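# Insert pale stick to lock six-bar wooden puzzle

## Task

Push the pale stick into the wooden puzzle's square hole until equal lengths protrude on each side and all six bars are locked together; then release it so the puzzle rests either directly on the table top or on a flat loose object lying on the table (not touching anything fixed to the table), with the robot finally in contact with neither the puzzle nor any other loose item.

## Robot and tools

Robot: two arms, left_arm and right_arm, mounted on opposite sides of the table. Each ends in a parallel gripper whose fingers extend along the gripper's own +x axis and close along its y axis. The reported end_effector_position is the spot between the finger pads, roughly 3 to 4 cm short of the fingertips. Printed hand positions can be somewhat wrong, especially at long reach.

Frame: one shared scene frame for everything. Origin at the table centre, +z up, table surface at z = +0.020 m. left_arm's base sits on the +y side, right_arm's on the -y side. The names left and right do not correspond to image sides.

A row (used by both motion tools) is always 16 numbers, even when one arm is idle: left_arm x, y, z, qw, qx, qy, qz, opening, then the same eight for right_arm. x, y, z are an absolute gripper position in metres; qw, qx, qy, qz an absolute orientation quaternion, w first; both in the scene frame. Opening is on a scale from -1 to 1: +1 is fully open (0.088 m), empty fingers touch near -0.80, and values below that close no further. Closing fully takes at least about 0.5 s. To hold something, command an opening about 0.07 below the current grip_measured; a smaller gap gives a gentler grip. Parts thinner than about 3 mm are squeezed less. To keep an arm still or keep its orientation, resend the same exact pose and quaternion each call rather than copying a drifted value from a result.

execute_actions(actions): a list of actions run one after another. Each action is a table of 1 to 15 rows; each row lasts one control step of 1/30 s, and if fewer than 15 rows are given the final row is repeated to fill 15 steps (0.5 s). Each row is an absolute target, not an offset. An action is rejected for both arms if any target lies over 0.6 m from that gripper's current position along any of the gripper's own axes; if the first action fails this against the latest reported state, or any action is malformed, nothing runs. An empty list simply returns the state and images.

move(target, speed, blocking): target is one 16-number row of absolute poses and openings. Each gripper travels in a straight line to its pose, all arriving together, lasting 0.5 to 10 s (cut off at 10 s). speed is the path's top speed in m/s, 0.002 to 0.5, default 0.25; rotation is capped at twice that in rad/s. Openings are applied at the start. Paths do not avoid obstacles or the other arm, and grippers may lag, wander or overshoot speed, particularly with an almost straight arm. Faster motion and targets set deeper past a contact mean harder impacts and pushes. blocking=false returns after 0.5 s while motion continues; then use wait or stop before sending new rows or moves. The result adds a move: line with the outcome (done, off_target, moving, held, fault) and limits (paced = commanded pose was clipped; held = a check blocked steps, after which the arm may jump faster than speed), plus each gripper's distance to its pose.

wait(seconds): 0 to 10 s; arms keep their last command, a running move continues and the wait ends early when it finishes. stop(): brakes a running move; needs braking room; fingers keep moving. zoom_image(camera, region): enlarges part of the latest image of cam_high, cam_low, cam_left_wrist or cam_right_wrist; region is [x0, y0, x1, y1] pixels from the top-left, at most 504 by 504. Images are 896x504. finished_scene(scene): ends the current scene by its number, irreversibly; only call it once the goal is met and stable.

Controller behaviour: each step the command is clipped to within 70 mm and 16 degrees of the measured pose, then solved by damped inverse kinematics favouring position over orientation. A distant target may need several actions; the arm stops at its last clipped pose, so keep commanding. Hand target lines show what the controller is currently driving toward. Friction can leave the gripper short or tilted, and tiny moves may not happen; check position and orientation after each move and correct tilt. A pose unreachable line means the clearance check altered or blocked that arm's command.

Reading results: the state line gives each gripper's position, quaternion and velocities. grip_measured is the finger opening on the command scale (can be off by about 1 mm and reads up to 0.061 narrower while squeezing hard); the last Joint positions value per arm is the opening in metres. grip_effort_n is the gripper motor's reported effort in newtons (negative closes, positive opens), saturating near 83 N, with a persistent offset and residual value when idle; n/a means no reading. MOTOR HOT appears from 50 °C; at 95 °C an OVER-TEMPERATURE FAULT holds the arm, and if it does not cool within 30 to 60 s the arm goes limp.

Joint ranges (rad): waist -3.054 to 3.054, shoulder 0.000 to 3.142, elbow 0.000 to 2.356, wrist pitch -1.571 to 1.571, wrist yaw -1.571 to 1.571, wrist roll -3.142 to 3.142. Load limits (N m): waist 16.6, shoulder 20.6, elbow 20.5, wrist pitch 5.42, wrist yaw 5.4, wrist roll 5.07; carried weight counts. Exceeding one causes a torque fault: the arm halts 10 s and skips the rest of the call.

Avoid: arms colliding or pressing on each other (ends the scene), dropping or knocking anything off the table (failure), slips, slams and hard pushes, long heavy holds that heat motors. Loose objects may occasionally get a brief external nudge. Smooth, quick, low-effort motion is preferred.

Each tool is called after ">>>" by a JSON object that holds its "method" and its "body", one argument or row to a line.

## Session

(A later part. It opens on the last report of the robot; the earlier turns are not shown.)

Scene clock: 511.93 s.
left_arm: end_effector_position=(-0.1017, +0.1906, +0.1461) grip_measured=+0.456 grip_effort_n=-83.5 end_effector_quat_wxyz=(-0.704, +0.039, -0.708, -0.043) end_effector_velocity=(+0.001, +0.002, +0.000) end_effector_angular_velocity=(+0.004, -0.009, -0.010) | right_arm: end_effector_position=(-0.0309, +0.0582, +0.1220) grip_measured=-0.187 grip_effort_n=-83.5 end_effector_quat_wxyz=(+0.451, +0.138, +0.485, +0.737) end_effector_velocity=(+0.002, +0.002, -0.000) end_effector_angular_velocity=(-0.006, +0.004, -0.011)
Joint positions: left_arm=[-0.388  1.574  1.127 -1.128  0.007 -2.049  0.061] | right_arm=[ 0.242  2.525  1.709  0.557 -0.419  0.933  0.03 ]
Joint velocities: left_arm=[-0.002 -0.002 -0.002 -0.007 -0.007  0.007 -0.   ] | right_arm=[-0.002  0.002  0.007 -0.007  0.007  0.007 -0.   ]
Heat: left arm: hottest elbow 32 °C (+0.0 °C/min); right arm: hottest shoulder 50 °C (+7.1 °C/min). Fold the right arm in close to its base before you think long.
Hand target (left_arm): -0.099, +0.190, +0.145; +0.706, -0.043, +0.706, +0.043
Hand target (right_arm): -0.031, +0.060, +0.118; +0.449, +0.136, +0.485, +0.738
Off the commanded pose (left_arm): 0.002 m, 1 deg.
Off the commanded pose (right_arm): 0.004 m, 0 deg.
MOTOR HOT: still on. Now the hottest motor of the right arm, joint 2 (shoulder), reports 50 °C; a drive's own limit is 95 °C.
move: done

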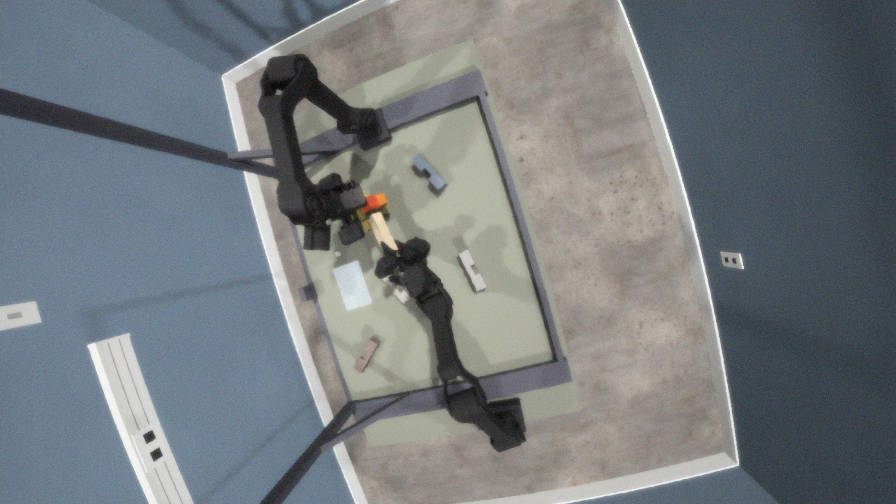

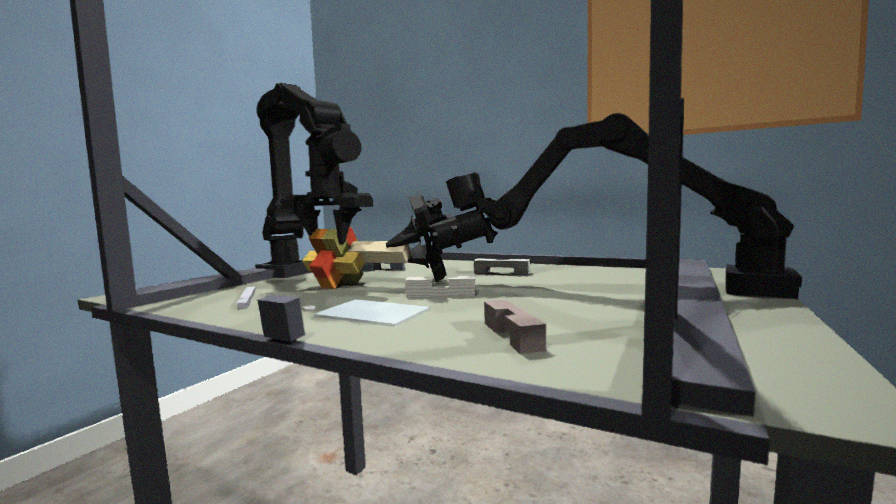

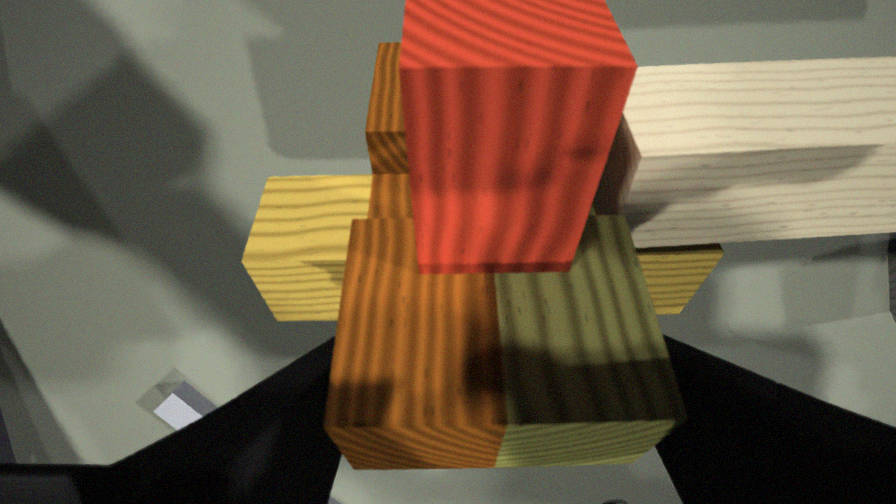

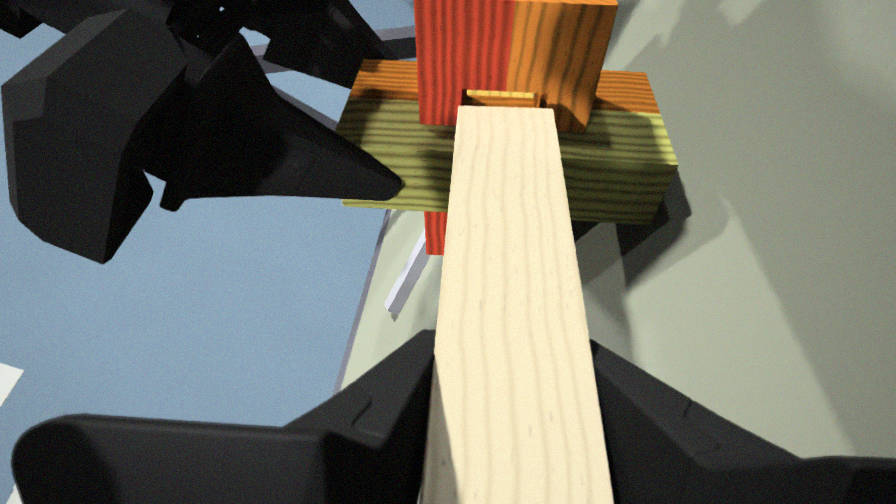

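>>> {"method": "move", "body": {
  "target": [-0.0995, 0.1900, 0.145, 0.7058, -0.0432, 0.7058, 0.0432, 0.38, -0.0311, 0.0608, 0.1157, 0.4493, 0.1363, 0.4850, 0.7378, -0.28],
  "speed": 0.01
}}

>>> {"method": "zoom_image", "body": {
  "camera": "cam_left_wrist",
  "region": [560, 150, 760, 290]
}}

>>> {"method": "zoom_image", "body": {
  "camera": "cam_right_wrist",
  "region": [400, 60, 620, 200]
}}

Scene clock: 518.00 s.
left_arm: end_effector_position=(-0.1017, +0.1906, +0.1461) grip_measured=+0.456 grip_effort_n=-83.5 end_effector_quat_wxyz=(-0.704, +0.039, -0.708, -0.043) end_effector_velocity=(+0.000, -0.001, -0.000) end_effector_angular_velocity=(-0.009, -0.004, -0.010) | right_arm: end_effector_position=(-0.0311, +0.0589, +0.1210) grip_measured=-0.187 grip_effort_n=-83.5 end_effector_quat_wxyz=(+0.450, +0.138, +0.485, +0.737) end_effector_velocity=(+0.001, -0.001, -0.004) end_effector_angular_velocity=(-0.008, -0.006, +0.006)
Joint positions: left_arm=[-0.388  1.574  1.127 -1.128  0.007 -2.049  0.061] | right_arm=[ 0.242  2.53   1.714  0.558 -0.421  0.932  0.03 ]
Joint velocities: left_arm=[-0.002 -0.002 -0.002  0.007 -0.007  0.007 -0.   ] | right_arm=[-0.002  0.002 -0.002 -0.007 -0.007 -0.007 -0.   ]
Heat: left arm: hottest elbow 32 °C (+0.0 °C/min); right arm: hottest shoulder 49 °C (+6.1 °C/min). Fold the right arm in close to its base before you think long.
Hand target (left_arm): -0.100, +0.190, +0.145; +0.706, -0.043, +0.706, +0.043
Hand target (right_arm): -0.031, +0.061, +0.116; +0.449, +0.136, +0.485, +0.738
Off the commanded pose (left_arm): 0.002 m, 1 deg.
Off the commanded pose (right_arm): 0.006 m, 0 deg.
MOTOR HOT: still on. Now the hottest motor of the right arm, joint 2 (shoulder), reports 49 °C; a drive's own limit is 95 °C.
move: done

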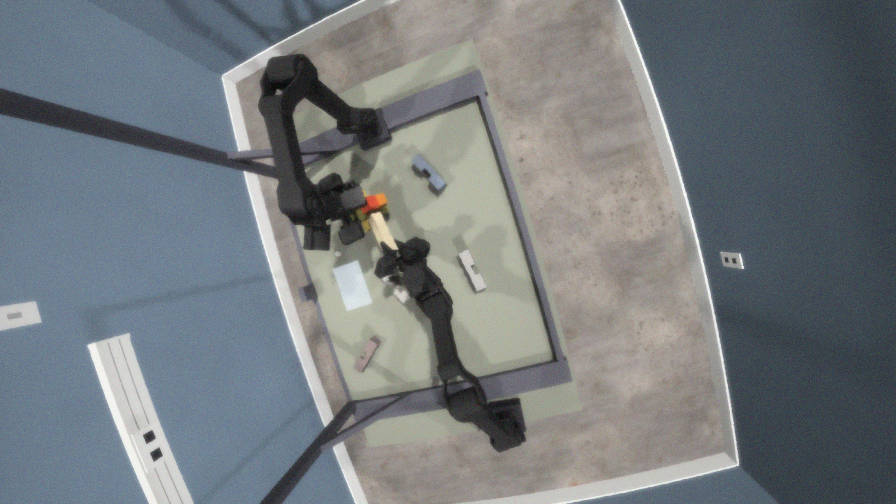

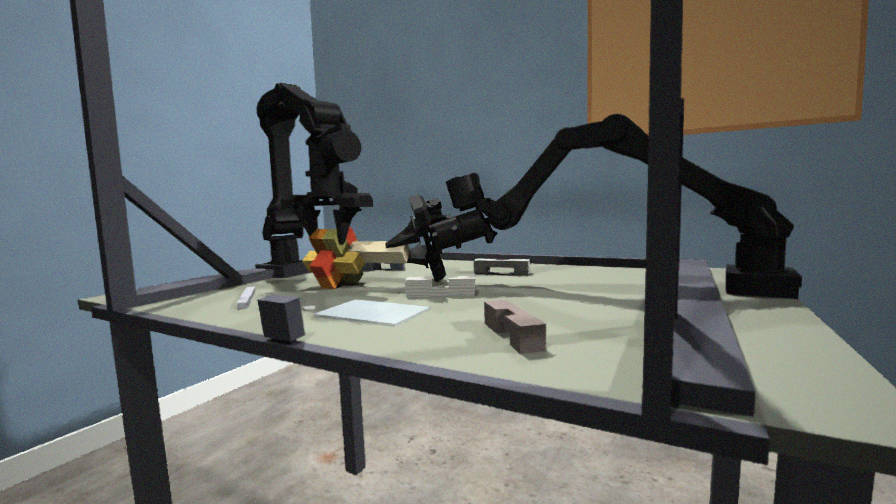

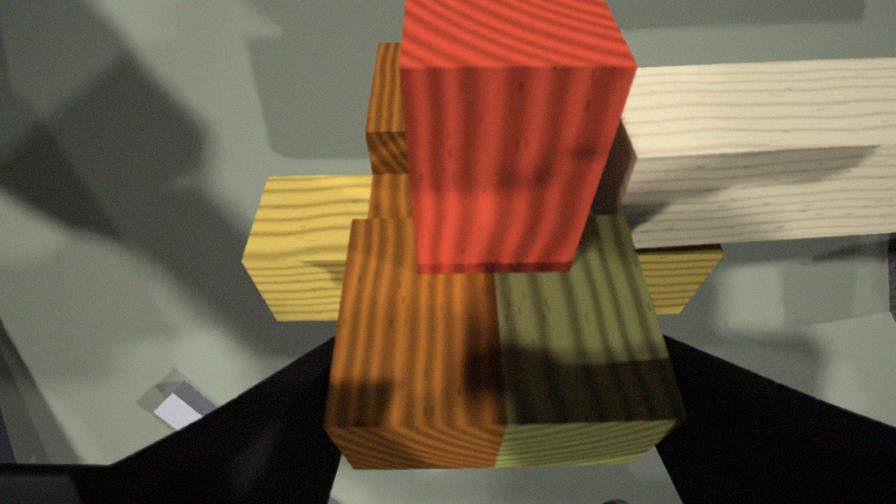

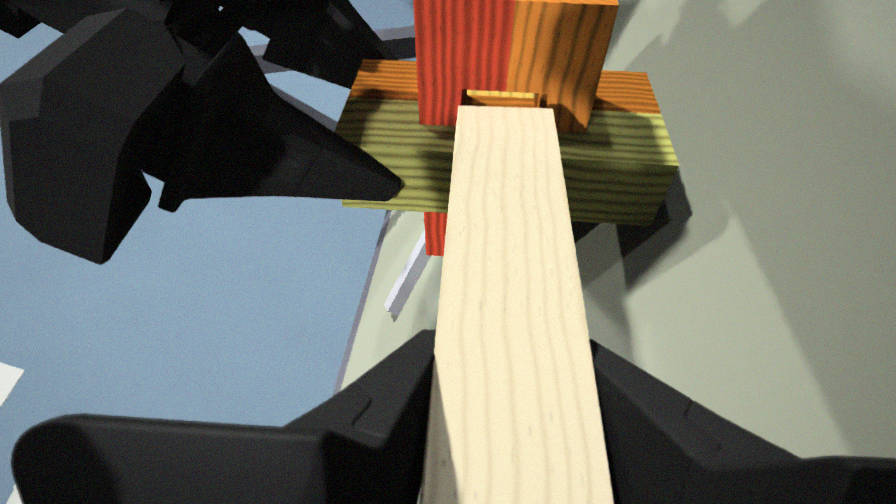

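Region (560, 150, 760, 290) of cam_left_wrist's 896x504 image, scaled by 2.520, with more detail than that image has; it fills the top 353 rows of this view, and the rest is white.

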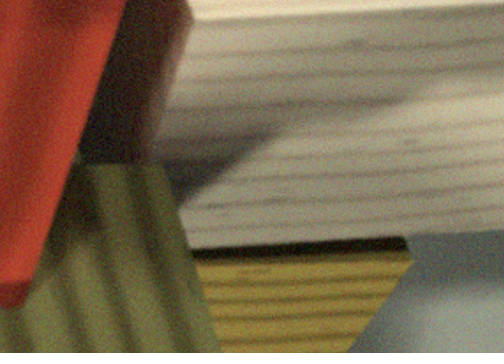

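Region (400, 60, 620, 200) of cam_right_wrist's 896x504 image, scaled by 2.291, with more detail than that image has; it fills the top 321 rows of this view, and the rest is white.

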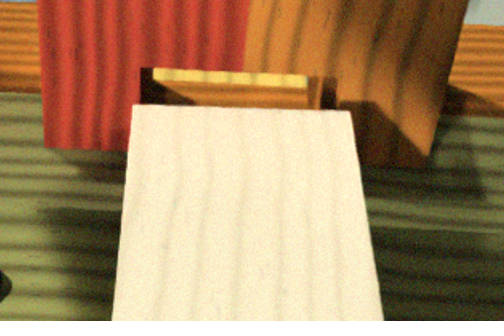

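>>> {"method": "move", "body": {
  "target": [-0.0995, 0.1900, 0.145, 0.7058, -0.0432, 0.7058, 0.0432, 0.38, -0.0316, 0.0640, 0.1162, 0.4493, 0.1363, 0.4850, 0.7378, -0.28],
  "speed": 0.01
}}

>>> {"method": "zoom_image", "body": {
  "camera": "cam_left_wrist",
  "region": [560, 150, 760, 290]
}}

Scene clock: 526.50 s.
left_arm: end_effector_position=(-0.1016, +0.1907, +0.1461) grip_measured=+0.456 grip_effort_n=-83.5 end_effector_quat_wxyz=(-0.704, +0.038, -0.708, -0.043) end_effector_velocity=(+0.001, -0.002, -0.000) end_effector_angular_velocity=(-0.009, -0.004, +0.010) | right_arm: end_effector_position=(-0.0318, +0.0618, +0.1214) grip_measured=-0.187 grip_effort_n=-83.5 end_effector_quat_wxyz=(+0.450, +0.138, +0.484, +0.738) end_effector_velocity=(-0.002, -0.002, -0.002) end_effector_angular_velocity=(-0.013, -0.007, +0.011)
Joint positions: left_arm=[-0.388  1.574  1.127 -1.128  0.007 -2.049  0.061] | right_arm=[ 0.242  2.54   1.734  0.549 -0.421  0.932  0.03 ]
Joint velocities: left_arm=[ 0.002 -0.002 -0.002  0.007 -0.007 -0.007  0.   ] | right_arm=[ 0.002 -0.002  0.002 -0.022 -0.007 -0.007 -0.   ]
Heat: left arm: hottest elbow 32 °C (+0.0 °C/min); right arm: hottest shoulder 48 °C (+5.0 °C/min). Fold the right arm in close to its base before you think long.
Hand target (left_arm): -0.099, +0.190, +0.145; +0.706, -0.043, +0.706, +0.043
Hand target (right_arm): -0.032, +0.064, +0.116; +0.449, +0.136, +0.485, +0.738
Off the commanded pose (left_arm): 0.002 m, 1 deg.
Off the commanded pose (right_arm): 0.006 m, 0 deg.
MOTOR HOT: still on. Now the hottest motor of the right arm, joint 2 (shoulder), reports 48 °C; a drive's own limit is 95 °C.
move: done

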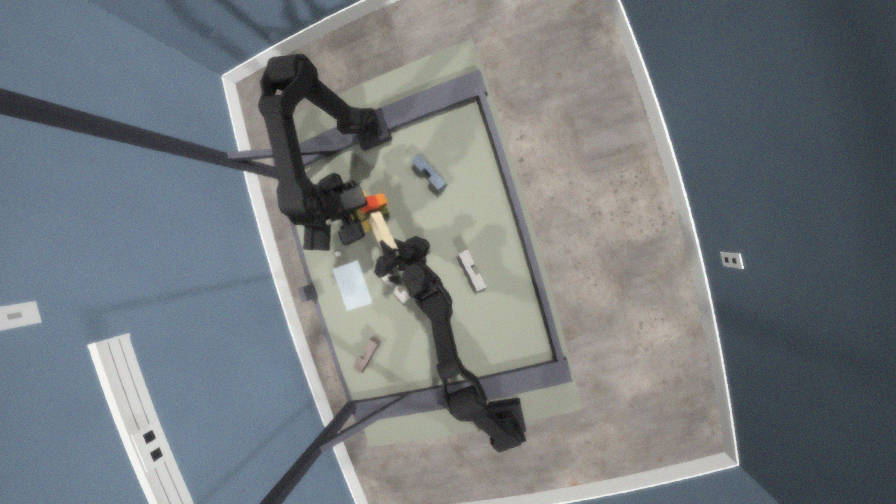

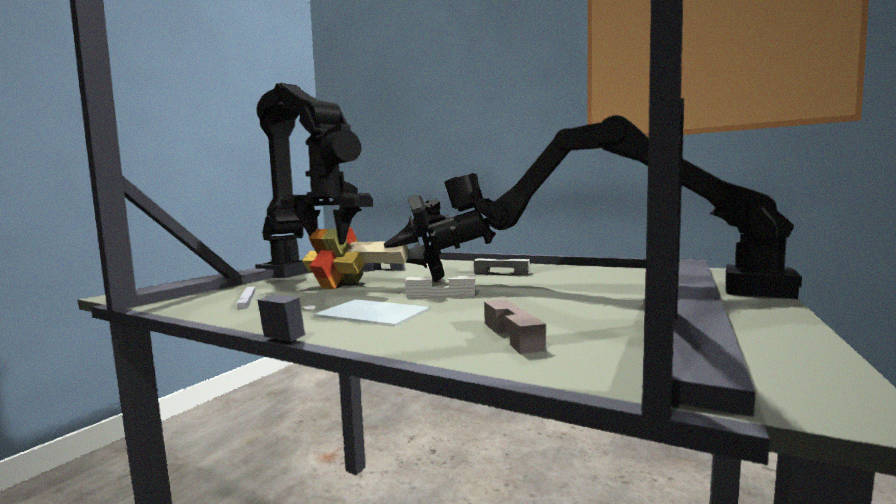

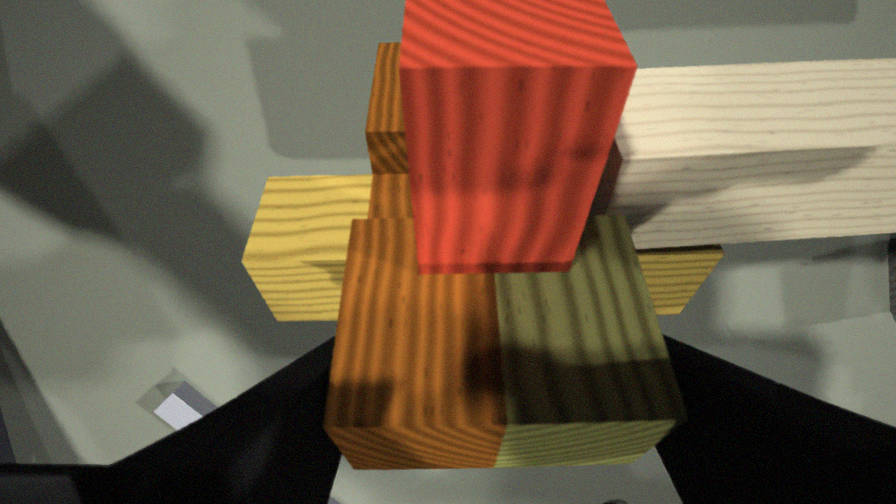

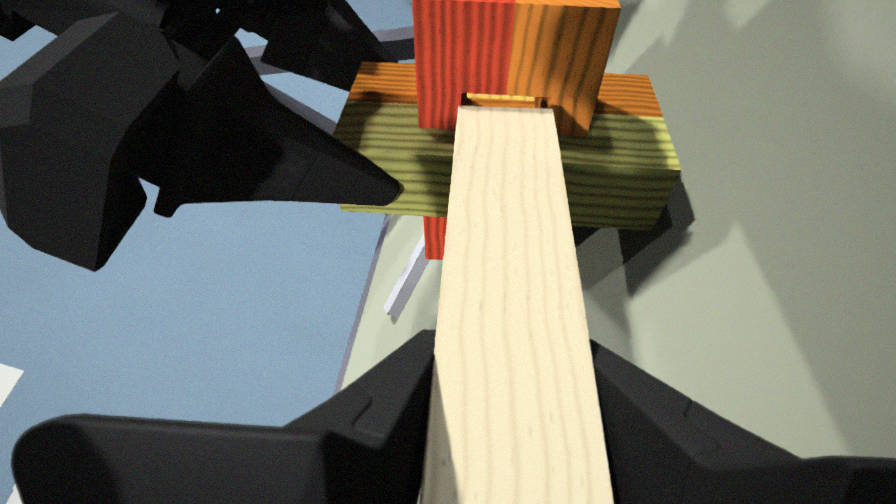

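Region (560, 150, 760, 290) of cam_left_wrist's 896x504 image, scaled by 2.520, with more detail than that image has; it fills the top 353 rows of this view, and the rest is white.

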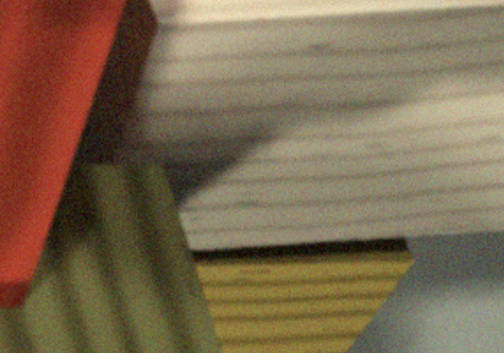

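>>> {"method": "move", "body": {
  "target": [-0.0995, 0.1900, 0.145, 0.7058, -0.0432, 0.7058, 0.0432, 0.38, -0.0358, 0.0640, 0.1270, 0.4577, 0.1335, 0.4924, 0.7281, -0.28],
  "speed": 0.012
}}

>>> {"method": "zoom_image", "body": {
  "camera": "cam_left_wrist",
  "region": [560, 150, 760, 290]
}}

Scene clock: 540.07 s.
left_arm: end_effector_position=(-0.1017, +0.1906, +0.1461) grip_measured=+0.456 grip_effort_n=-83.5 end_effector_quat_wxyz=(-0.704, +0.039, -0.708, -0.043) end_effector_velocity=(+0.001, +0.002, +0.000) end_effector_angular_velocity=(+0.004, -0.009, +0.005) | right_arm: end_effector_position=(-0.0344, +0.0626, +0.1216) grip_measured=-0.187 grip_effort_n=-83.5 end_effector_quat_wxyz=(+0.456, +0.131, +0.494, +0.728) end_effector_velocity=(-0.004, -0.002, +0.005) end_effector_angular_velocity=(+0.005, +0.001, +0.025)
Joint positions: left_arm=[-0.388  1.574  1.127 -1.128  0.007 -2.049  0.061] | right_arm=[ 0.249  2.535  1.754  0.492 -0.407  0.937  0.03 ]
Joint velocities: left_arm=[-0.002 -0.002 -0.002 -0.007 -0.007 -0.007 -0.   ] | right_arm=[ 0.002 -0.007  0.002 -0.007 -0.022 -0.007 -0.   ]
Heat: left arm: hottest elbow 32 °C (+0.0 °C/min); right arm: hottest shoulder 48 °C (+2.0 °C/min). Fold the right arm in close to its base before you think long.
Hand target (left_arm): -0.100, +0.190, +0.145; +0.706, -0.043, +0.706, +0.043
Hand target (right_arm): -0.036, +0.064, +0.127; +0.458, +0.134, +0.492, +0.728
Off the commanded pose (left_arm): 0.002 m, 1 deg.
Off the commanded pose (right_arm): 0.006 m, 0 deg.
MOTOR HOT: still on. Now the hottest motor of the right arm, joint 2 (shoulder), reports 48 °C; a drive's own limit is 95 °C.
move: done

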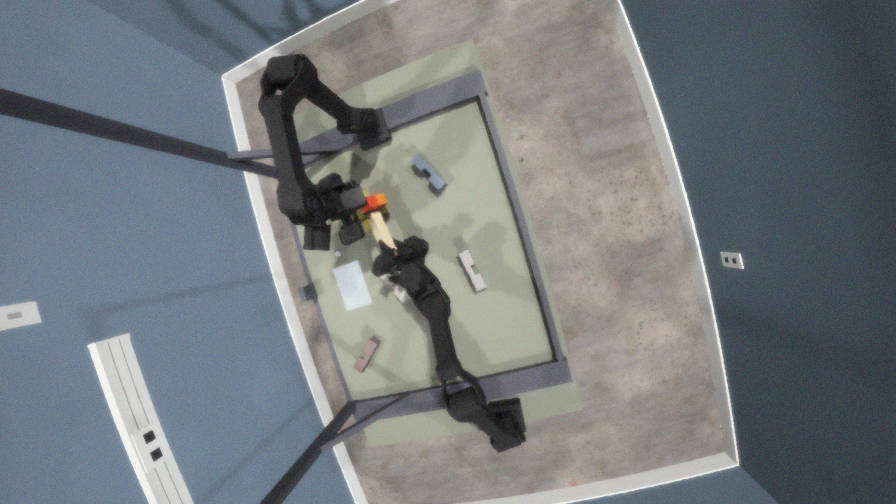

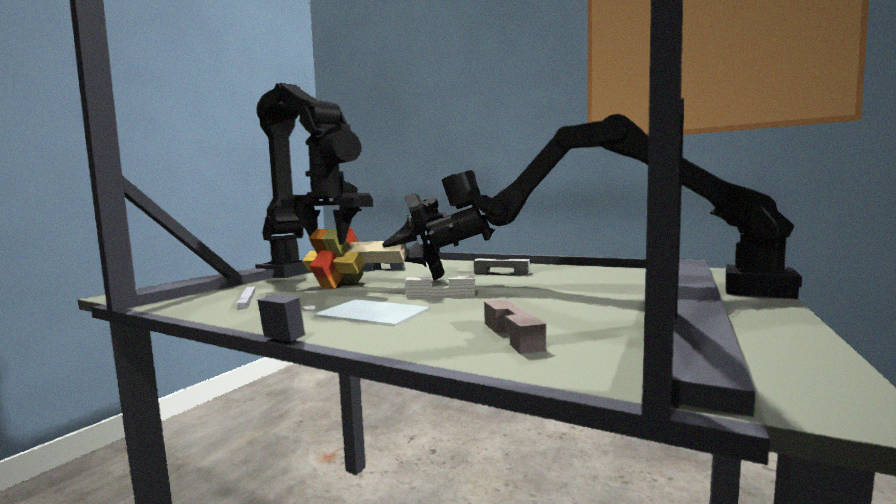

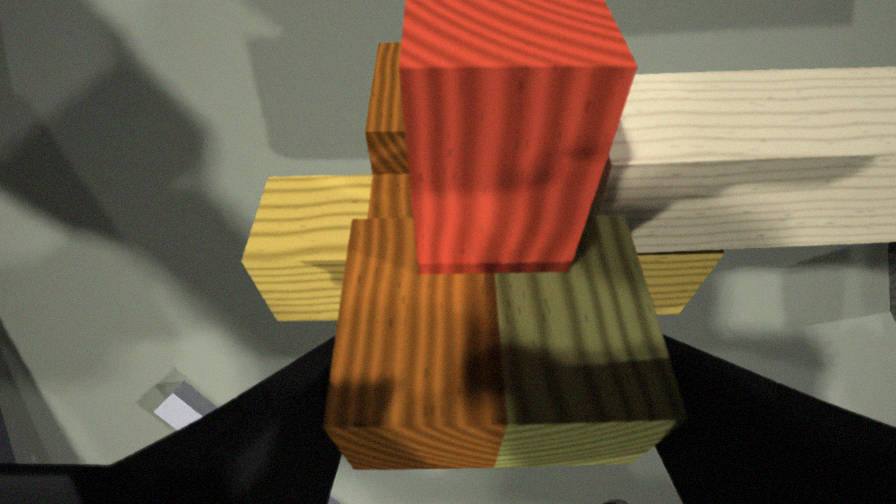

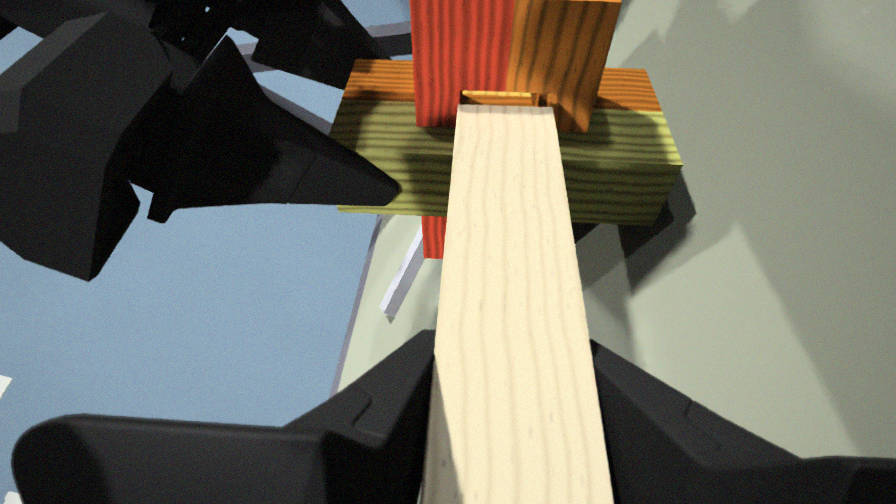

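Region (560, 150, 760, 290) of cam_left_wrist's 896x504 image, scaled by 2.520, with more detail than that image has; it fills the top 353 rows of this view, and the rest is white.

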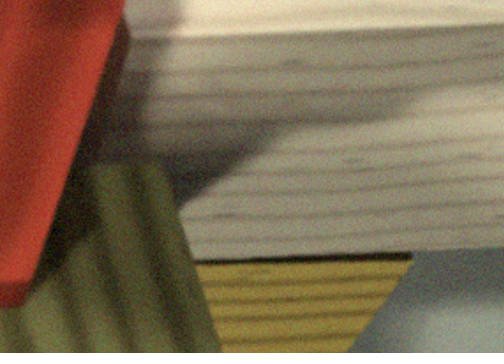

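>>> {"method": "move", "body": {
  "target": [-0.0995, 0.1900, 0.145, 0.7058, -0.0432, 0.7058, 0.0432, 0.38, -0.0384, 0.0650, 0.1318, 0.4661, 0.1306, 0.4997, 0.7184, -0.28],
  "speed": 0.012
}}

>>> {"method": "zoom_image", "body": {
  "camera": "cam_left_wrist",
  "region": [560, 150, 896, 290]
}}

Scene clock: 544.07 s.
left_arm: end_effector_position=(-0.1016, +0.1907, +0.1461) grip_measured=+0.456 grip_effort_n=-83.5 end_effector_quat_wxyz=(-0.704, +0.038, -0.708, -0.043) end_effector_velocity=(-0.001, +0.003, +0.000) end_effector_angular_velocity=(+0.009, +0.004, +0.005) | right_arm: end_effector_position=(-0.0364, +0.0631, +0.1251) grip_measured=-0.187 grip_effort_n=-83.5 end_effector_quat_wxyz=(+0.465, +0.127, +0.503, +0.718) end_effector_velocity=(+0.001, -0.001, -0.001) end_effector_angular_velocity=(-0.012, +0.007, +0.002)
Joint positions: left_arm=[-0.388  1.574  1.127 -1.128  0.007 -2.049  0.061] | right_arm=[ 0.257  2.522  1.77   0.438 -0.385  0.946  0.03 ]
Joint velocities: left_arm=[-0.002 -0.002 -0.002 -0.007  0.007 -0.007  0.   ] | right_arm=[-0.002 -0.002 -0.002 -0.007 -0.007  0.007  0.   ]
Heat: left arm: hottest elbow 32 °C (+0.0 °C/min); right arm: hottest shoulder 48 °C (+1.0 °C/min). Fold the right arm in close to its base before you think long.
Hand target (left_arm): -0.099, +0.190, +0.145; +0.706, -0.043, +0.706, +0.043
Hand target (right_arm): -0.038, +0.065, +0.132; +0.466, +0.131, +0.500, +0.718
Off the commanded pose (left_arm): 0.002 m, 1 deg.
Off the commanded pose (right_arm): 0.007 m, 1 deg.
MOTOR HOT: still on. Now the hottest motor of the right arm, joint 2 (shoulder), reports 48 °C; a drive's own limit is 95 °C.
move: done

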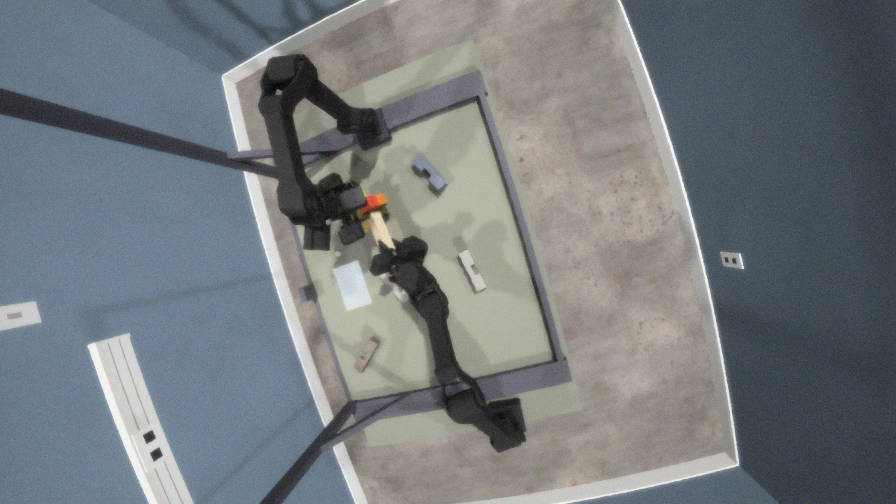

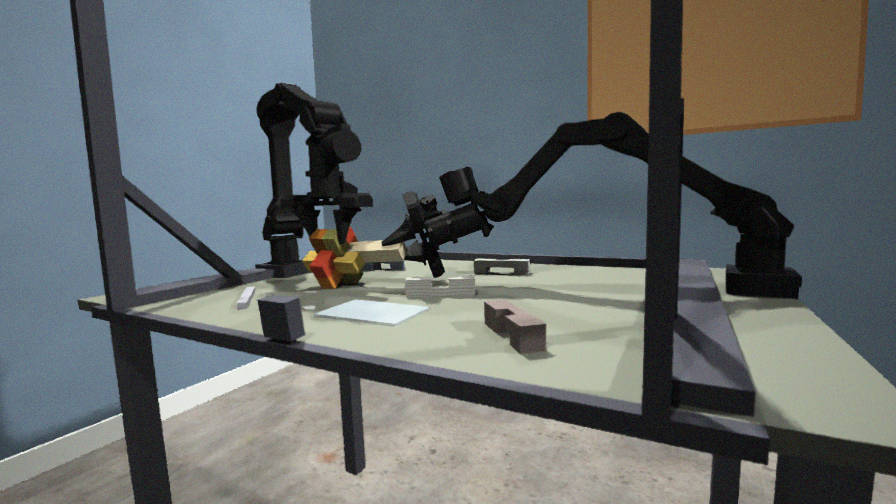

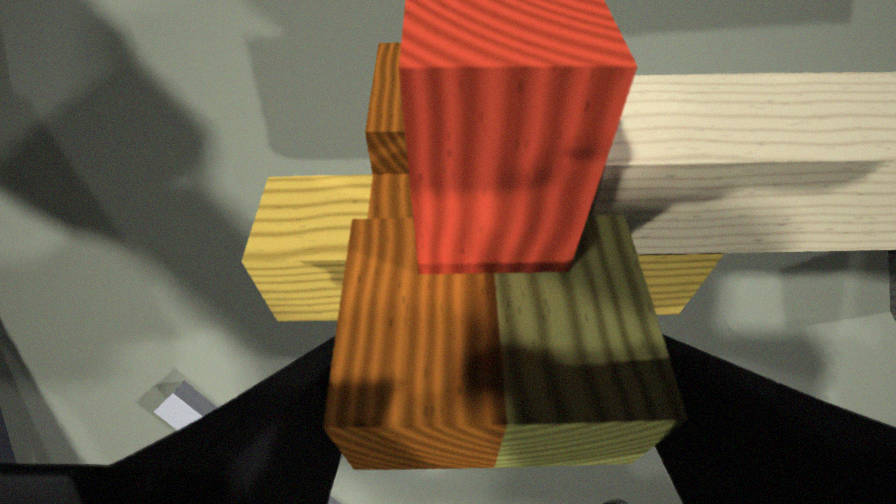

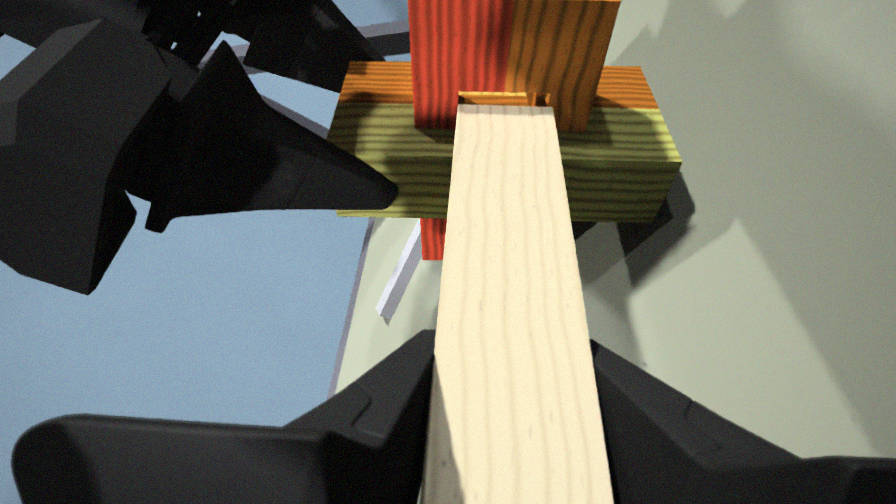

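Region (560, 150, 896, 290) of cam_left_wrist's 896x504 image, scaled by 1.500, with more detail than that image has; it fills the top 210 rows of this view, and the rest is white.

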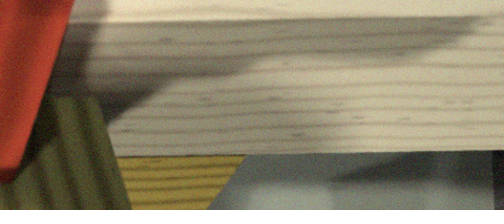

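>>> {"method": "move", "body": {
  "target": [-0.0995, 0.1900, 0.145, 0.7058, -0.0432, 0.7058, 0.0432, 0.38, -0.0393, 0.0801, 0.1218, 0.4661, 0.1306, 0.4997, 0.7184, -0.28],
  "speed": 0.012
}}

Scene clock: 551.30 s.
left_arm: end_effector_position=(-0.1041, +0.1958, +0.1462) grip_measured=+0.456 grip_effort_n=-83.5 end_effector_quat_wxyz=(-0.702, +0.030, -0.710, -0.048) end_effector_velocity=(+0.003, +0.006, -0.001) end_effector_angular_velocity=(+0.022, -0.017, +0.005) | right_arm: end_effector_position=(-0.0393, +0.0751, +0.1268) grip_measured=-0.187 grip_effort_n=-83.5 end_effector_quat_wxyz=(+0.463, +0.128, +0.501, +0.720) end_effector_velocity=(+0.006, +0.002, -0.002) end_effector_angular_velocity=(-0.003, -0.009, -0.012)
Joint positions: left_arm=[-0.396  1.571  1.125 -1.143  0.02  -2.053  0.061] | right_arm=[ 0.257  2.567  1.861  0.399 -0.388  0.946  0.03 ]
Joint velocities: left_arm=[-0.002 -0.002 -0.007 -0.022 -0.007 -0.007 -0.   ] | right_arm=[-0.007  0.002  0.002 -0.007  0.007 -0.007 -0.   ]
Heat: left arm: hottest elbow 32 °C (+0.0 °C/min); right arm: hottest shoulder 49 °C (+1.0 °C/min). Fold the right arm in close to its base before you think long.
Hand target (left_arm): -0.100, +0.190, +0.145; +0.706, -0.043, +0.706, +0.043
Hand target (right_arm): -0.039, +0.080, +0.122; +0.466, +0.131, +0.500, +0.718
Off the commanded pose (left_arm): 0.008 m, 2 deg.
Off the commanded pose (right_arm): 0.007 m, 1 deg.
MOTOR HOT: still on. Now the hottest motor of the right arm, joint 2 (shoulder), reports 49 °C; a drive's own limit is 95 °C.
move: done

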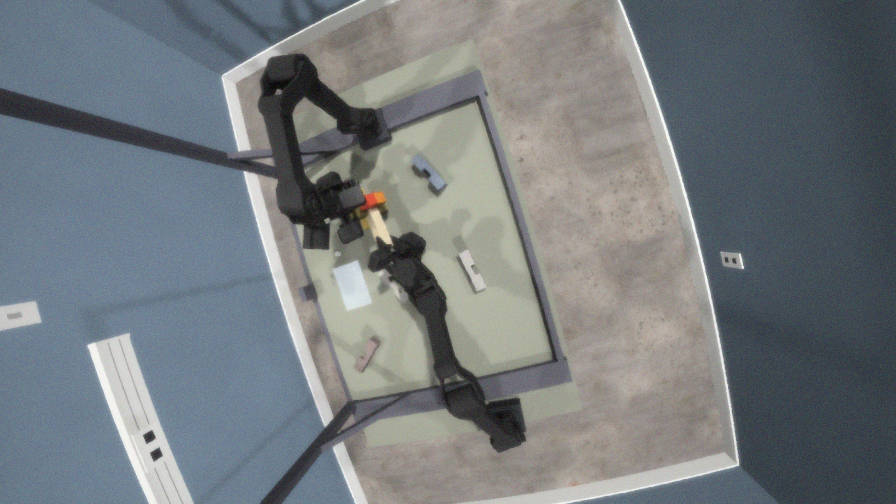

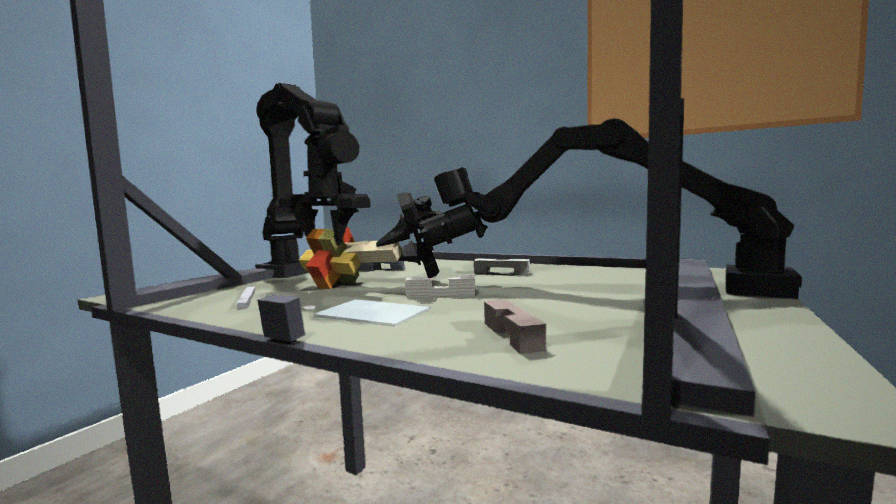

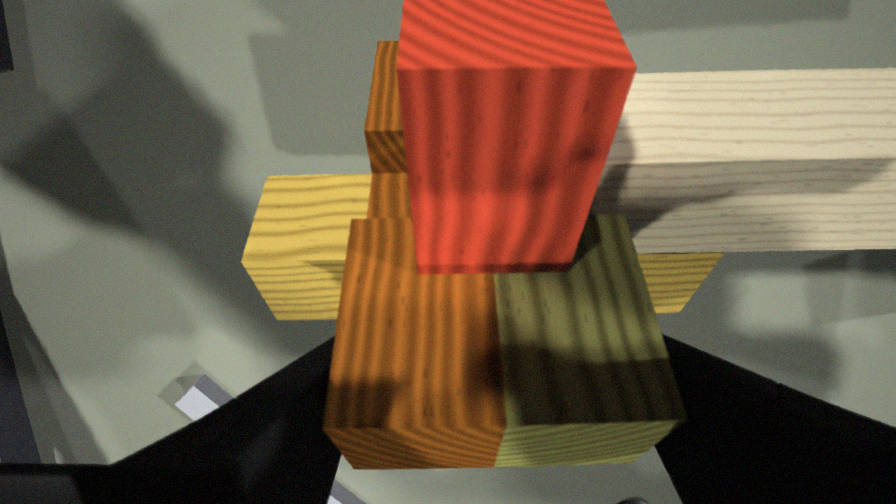

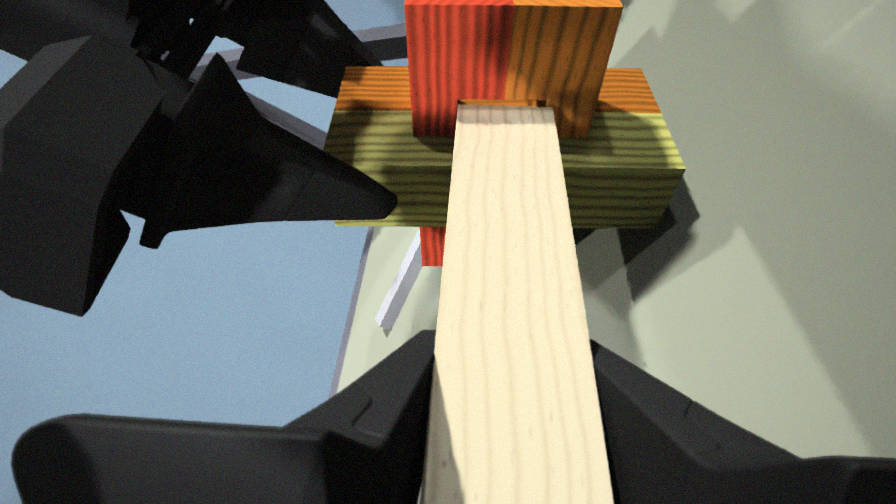

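>>> {"method": "zoom_image", "body": {
  "camera": "cam_left_wrist",
  "region": [600, 200, 896, 300]
}}

>>> {"method": "zoom_image", "body": {
  "camera": "cam_right_wrist",
  "region": [400, 60, 620, 240]
}}

Region (600, 200, 896, 300) of cam_left_wrist's 896x504 image, scaled by 1.703, with more detail than that image has; it fills the top 170 rows of this view, and the rest is white.

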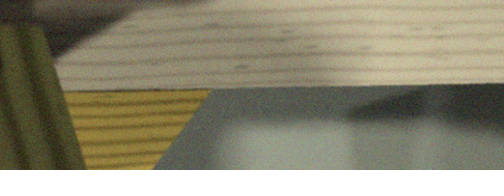

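Region (400, 60, 620, 240) of cam_right_wrist's 896x504 image, scaled by 2.291, with more detail than that image has; it fills the top 412 rows of this view, and the rest is white.

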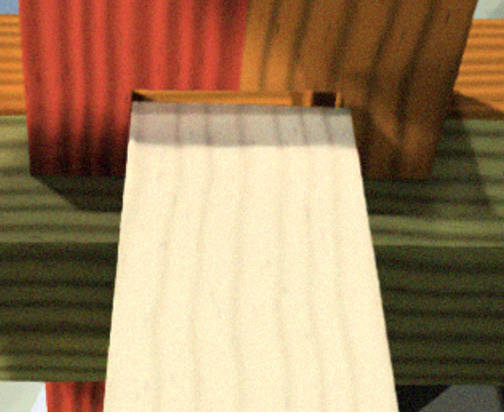

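>>> {"method": "move", "body": {
  "target": [-0.0985, 0.1865, 0.145, 0.7054, -0.0499, 0.7062, 0.0365, 0.38, -0.0383, 0.0780, 0.1205, 0.4661, 0.1306, 0.4997, 0.7184, -0.28],
  "speed": 0.01
}}

Scene clock: 585.57 s.
left_arm: end_effector_position=(-0.1043, +0.1964, +0.1460) grip_measured=+0.456 grip_effort_n=-83.5 end_effector_quat_wxyz=(-0.702, +0.031, -0.710, -0.047) end_effector_velocity=(+0.002, -0.002, -0.000) end_effector_angular_velocity=(-0.015, -0.018, +0.005) | right_arm: end_effector_position=(-0.0395, +0.0754, +0.1274) grip_measured=-0.187 grip_effort_n=-83.5 end_effector_quat_wxyz=(+0.462, +0.129, +0.500, +0.721) end_effector_velocity=(+0.003, +0.000, -0.001) end_effector_angular_velocity=(-0.011, +0.002, -0.011)
Joint positions: left_arm=[-0.397  1.566  1.119 -1.138  0.02  -2.053  0.061] | right_arm=[ 0.257  2.568  1.862  0.404 -0.389  0.946  0.03 ]
Joint velocities: left_arm=[-0.002 -0.002 -0.002  0.007 -0.022 -0.007 -0.   ] | right_arm=[-0.002 -0.002 -0.002 -0.007  0.007  0.007 -0.   ]
Heat: left arm: hottest elbow 32 °C (+0.0 °C/min); right arm: hottest shoulder 47 °C (-1.0 °C/min).
Hand target (left_arm): -0.098, +0.187, +0.145; +0.706, -0.050, +0.706, +0.037
Hand target (right_arm): -0.038, +0.078, +0.120; +0.466, +0.130, +0.500, +0.718
Off the commanded pose (left_arm): 0.011 m, 3 deg.
Off the commanded pose (right_arm): 0.007 m, 1 deg.
MOTOR HOT: cleared. Now the hottest motor of the right arm, joint 2 (shoulder), reports 47 °C.
move: off_target (left_arm)

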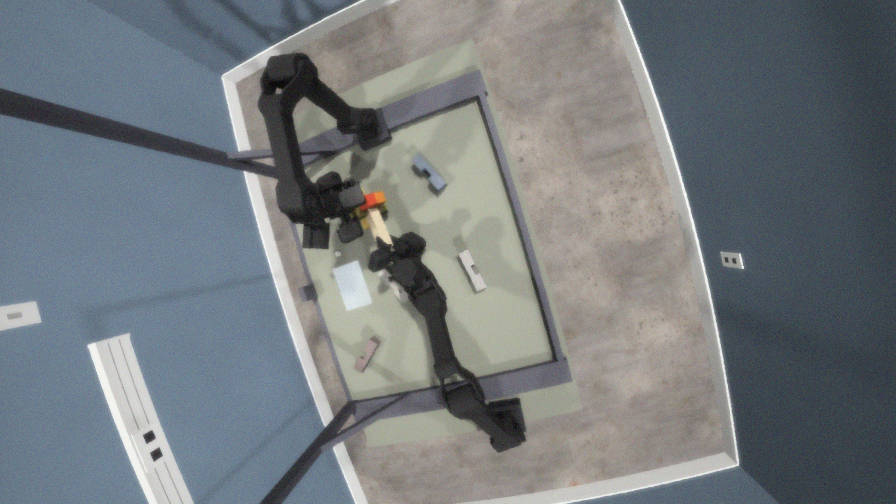

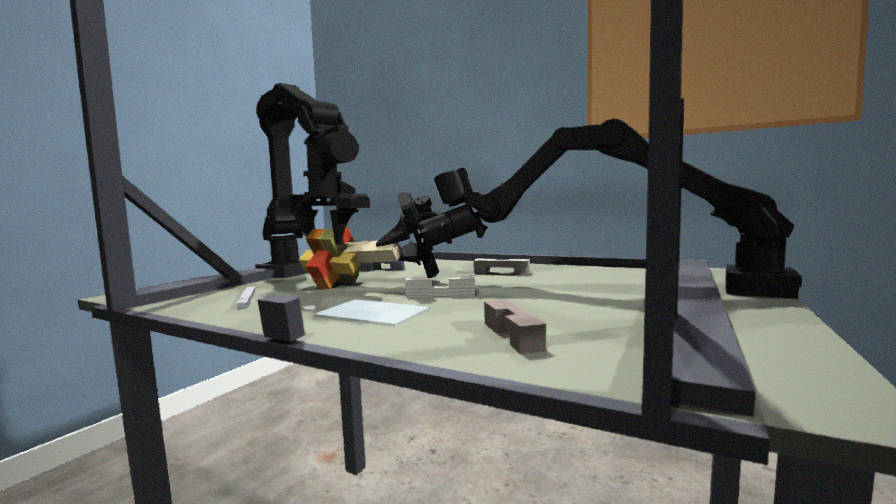

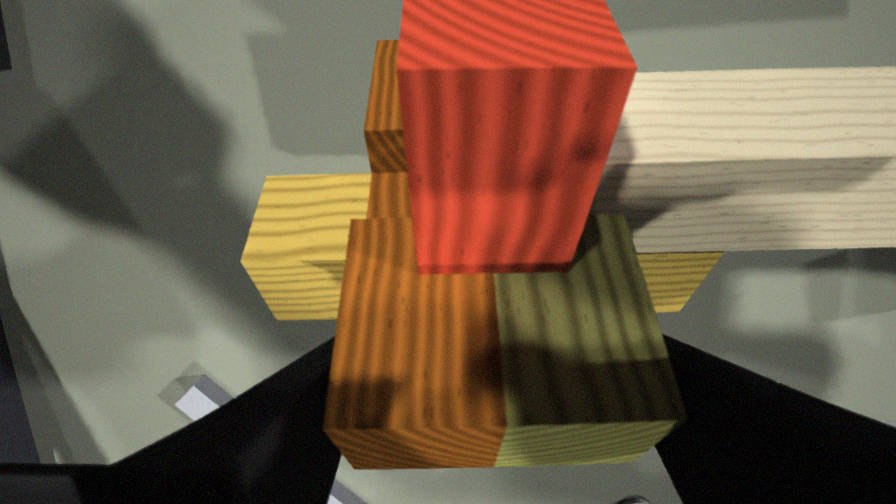

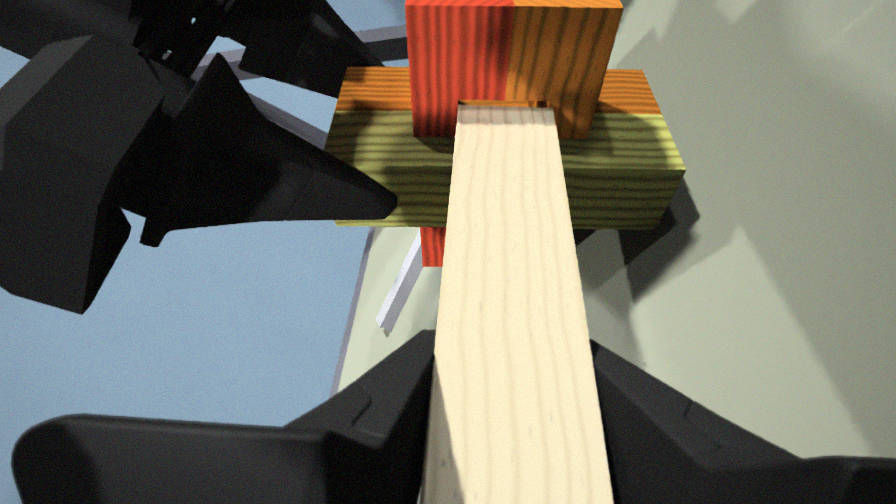

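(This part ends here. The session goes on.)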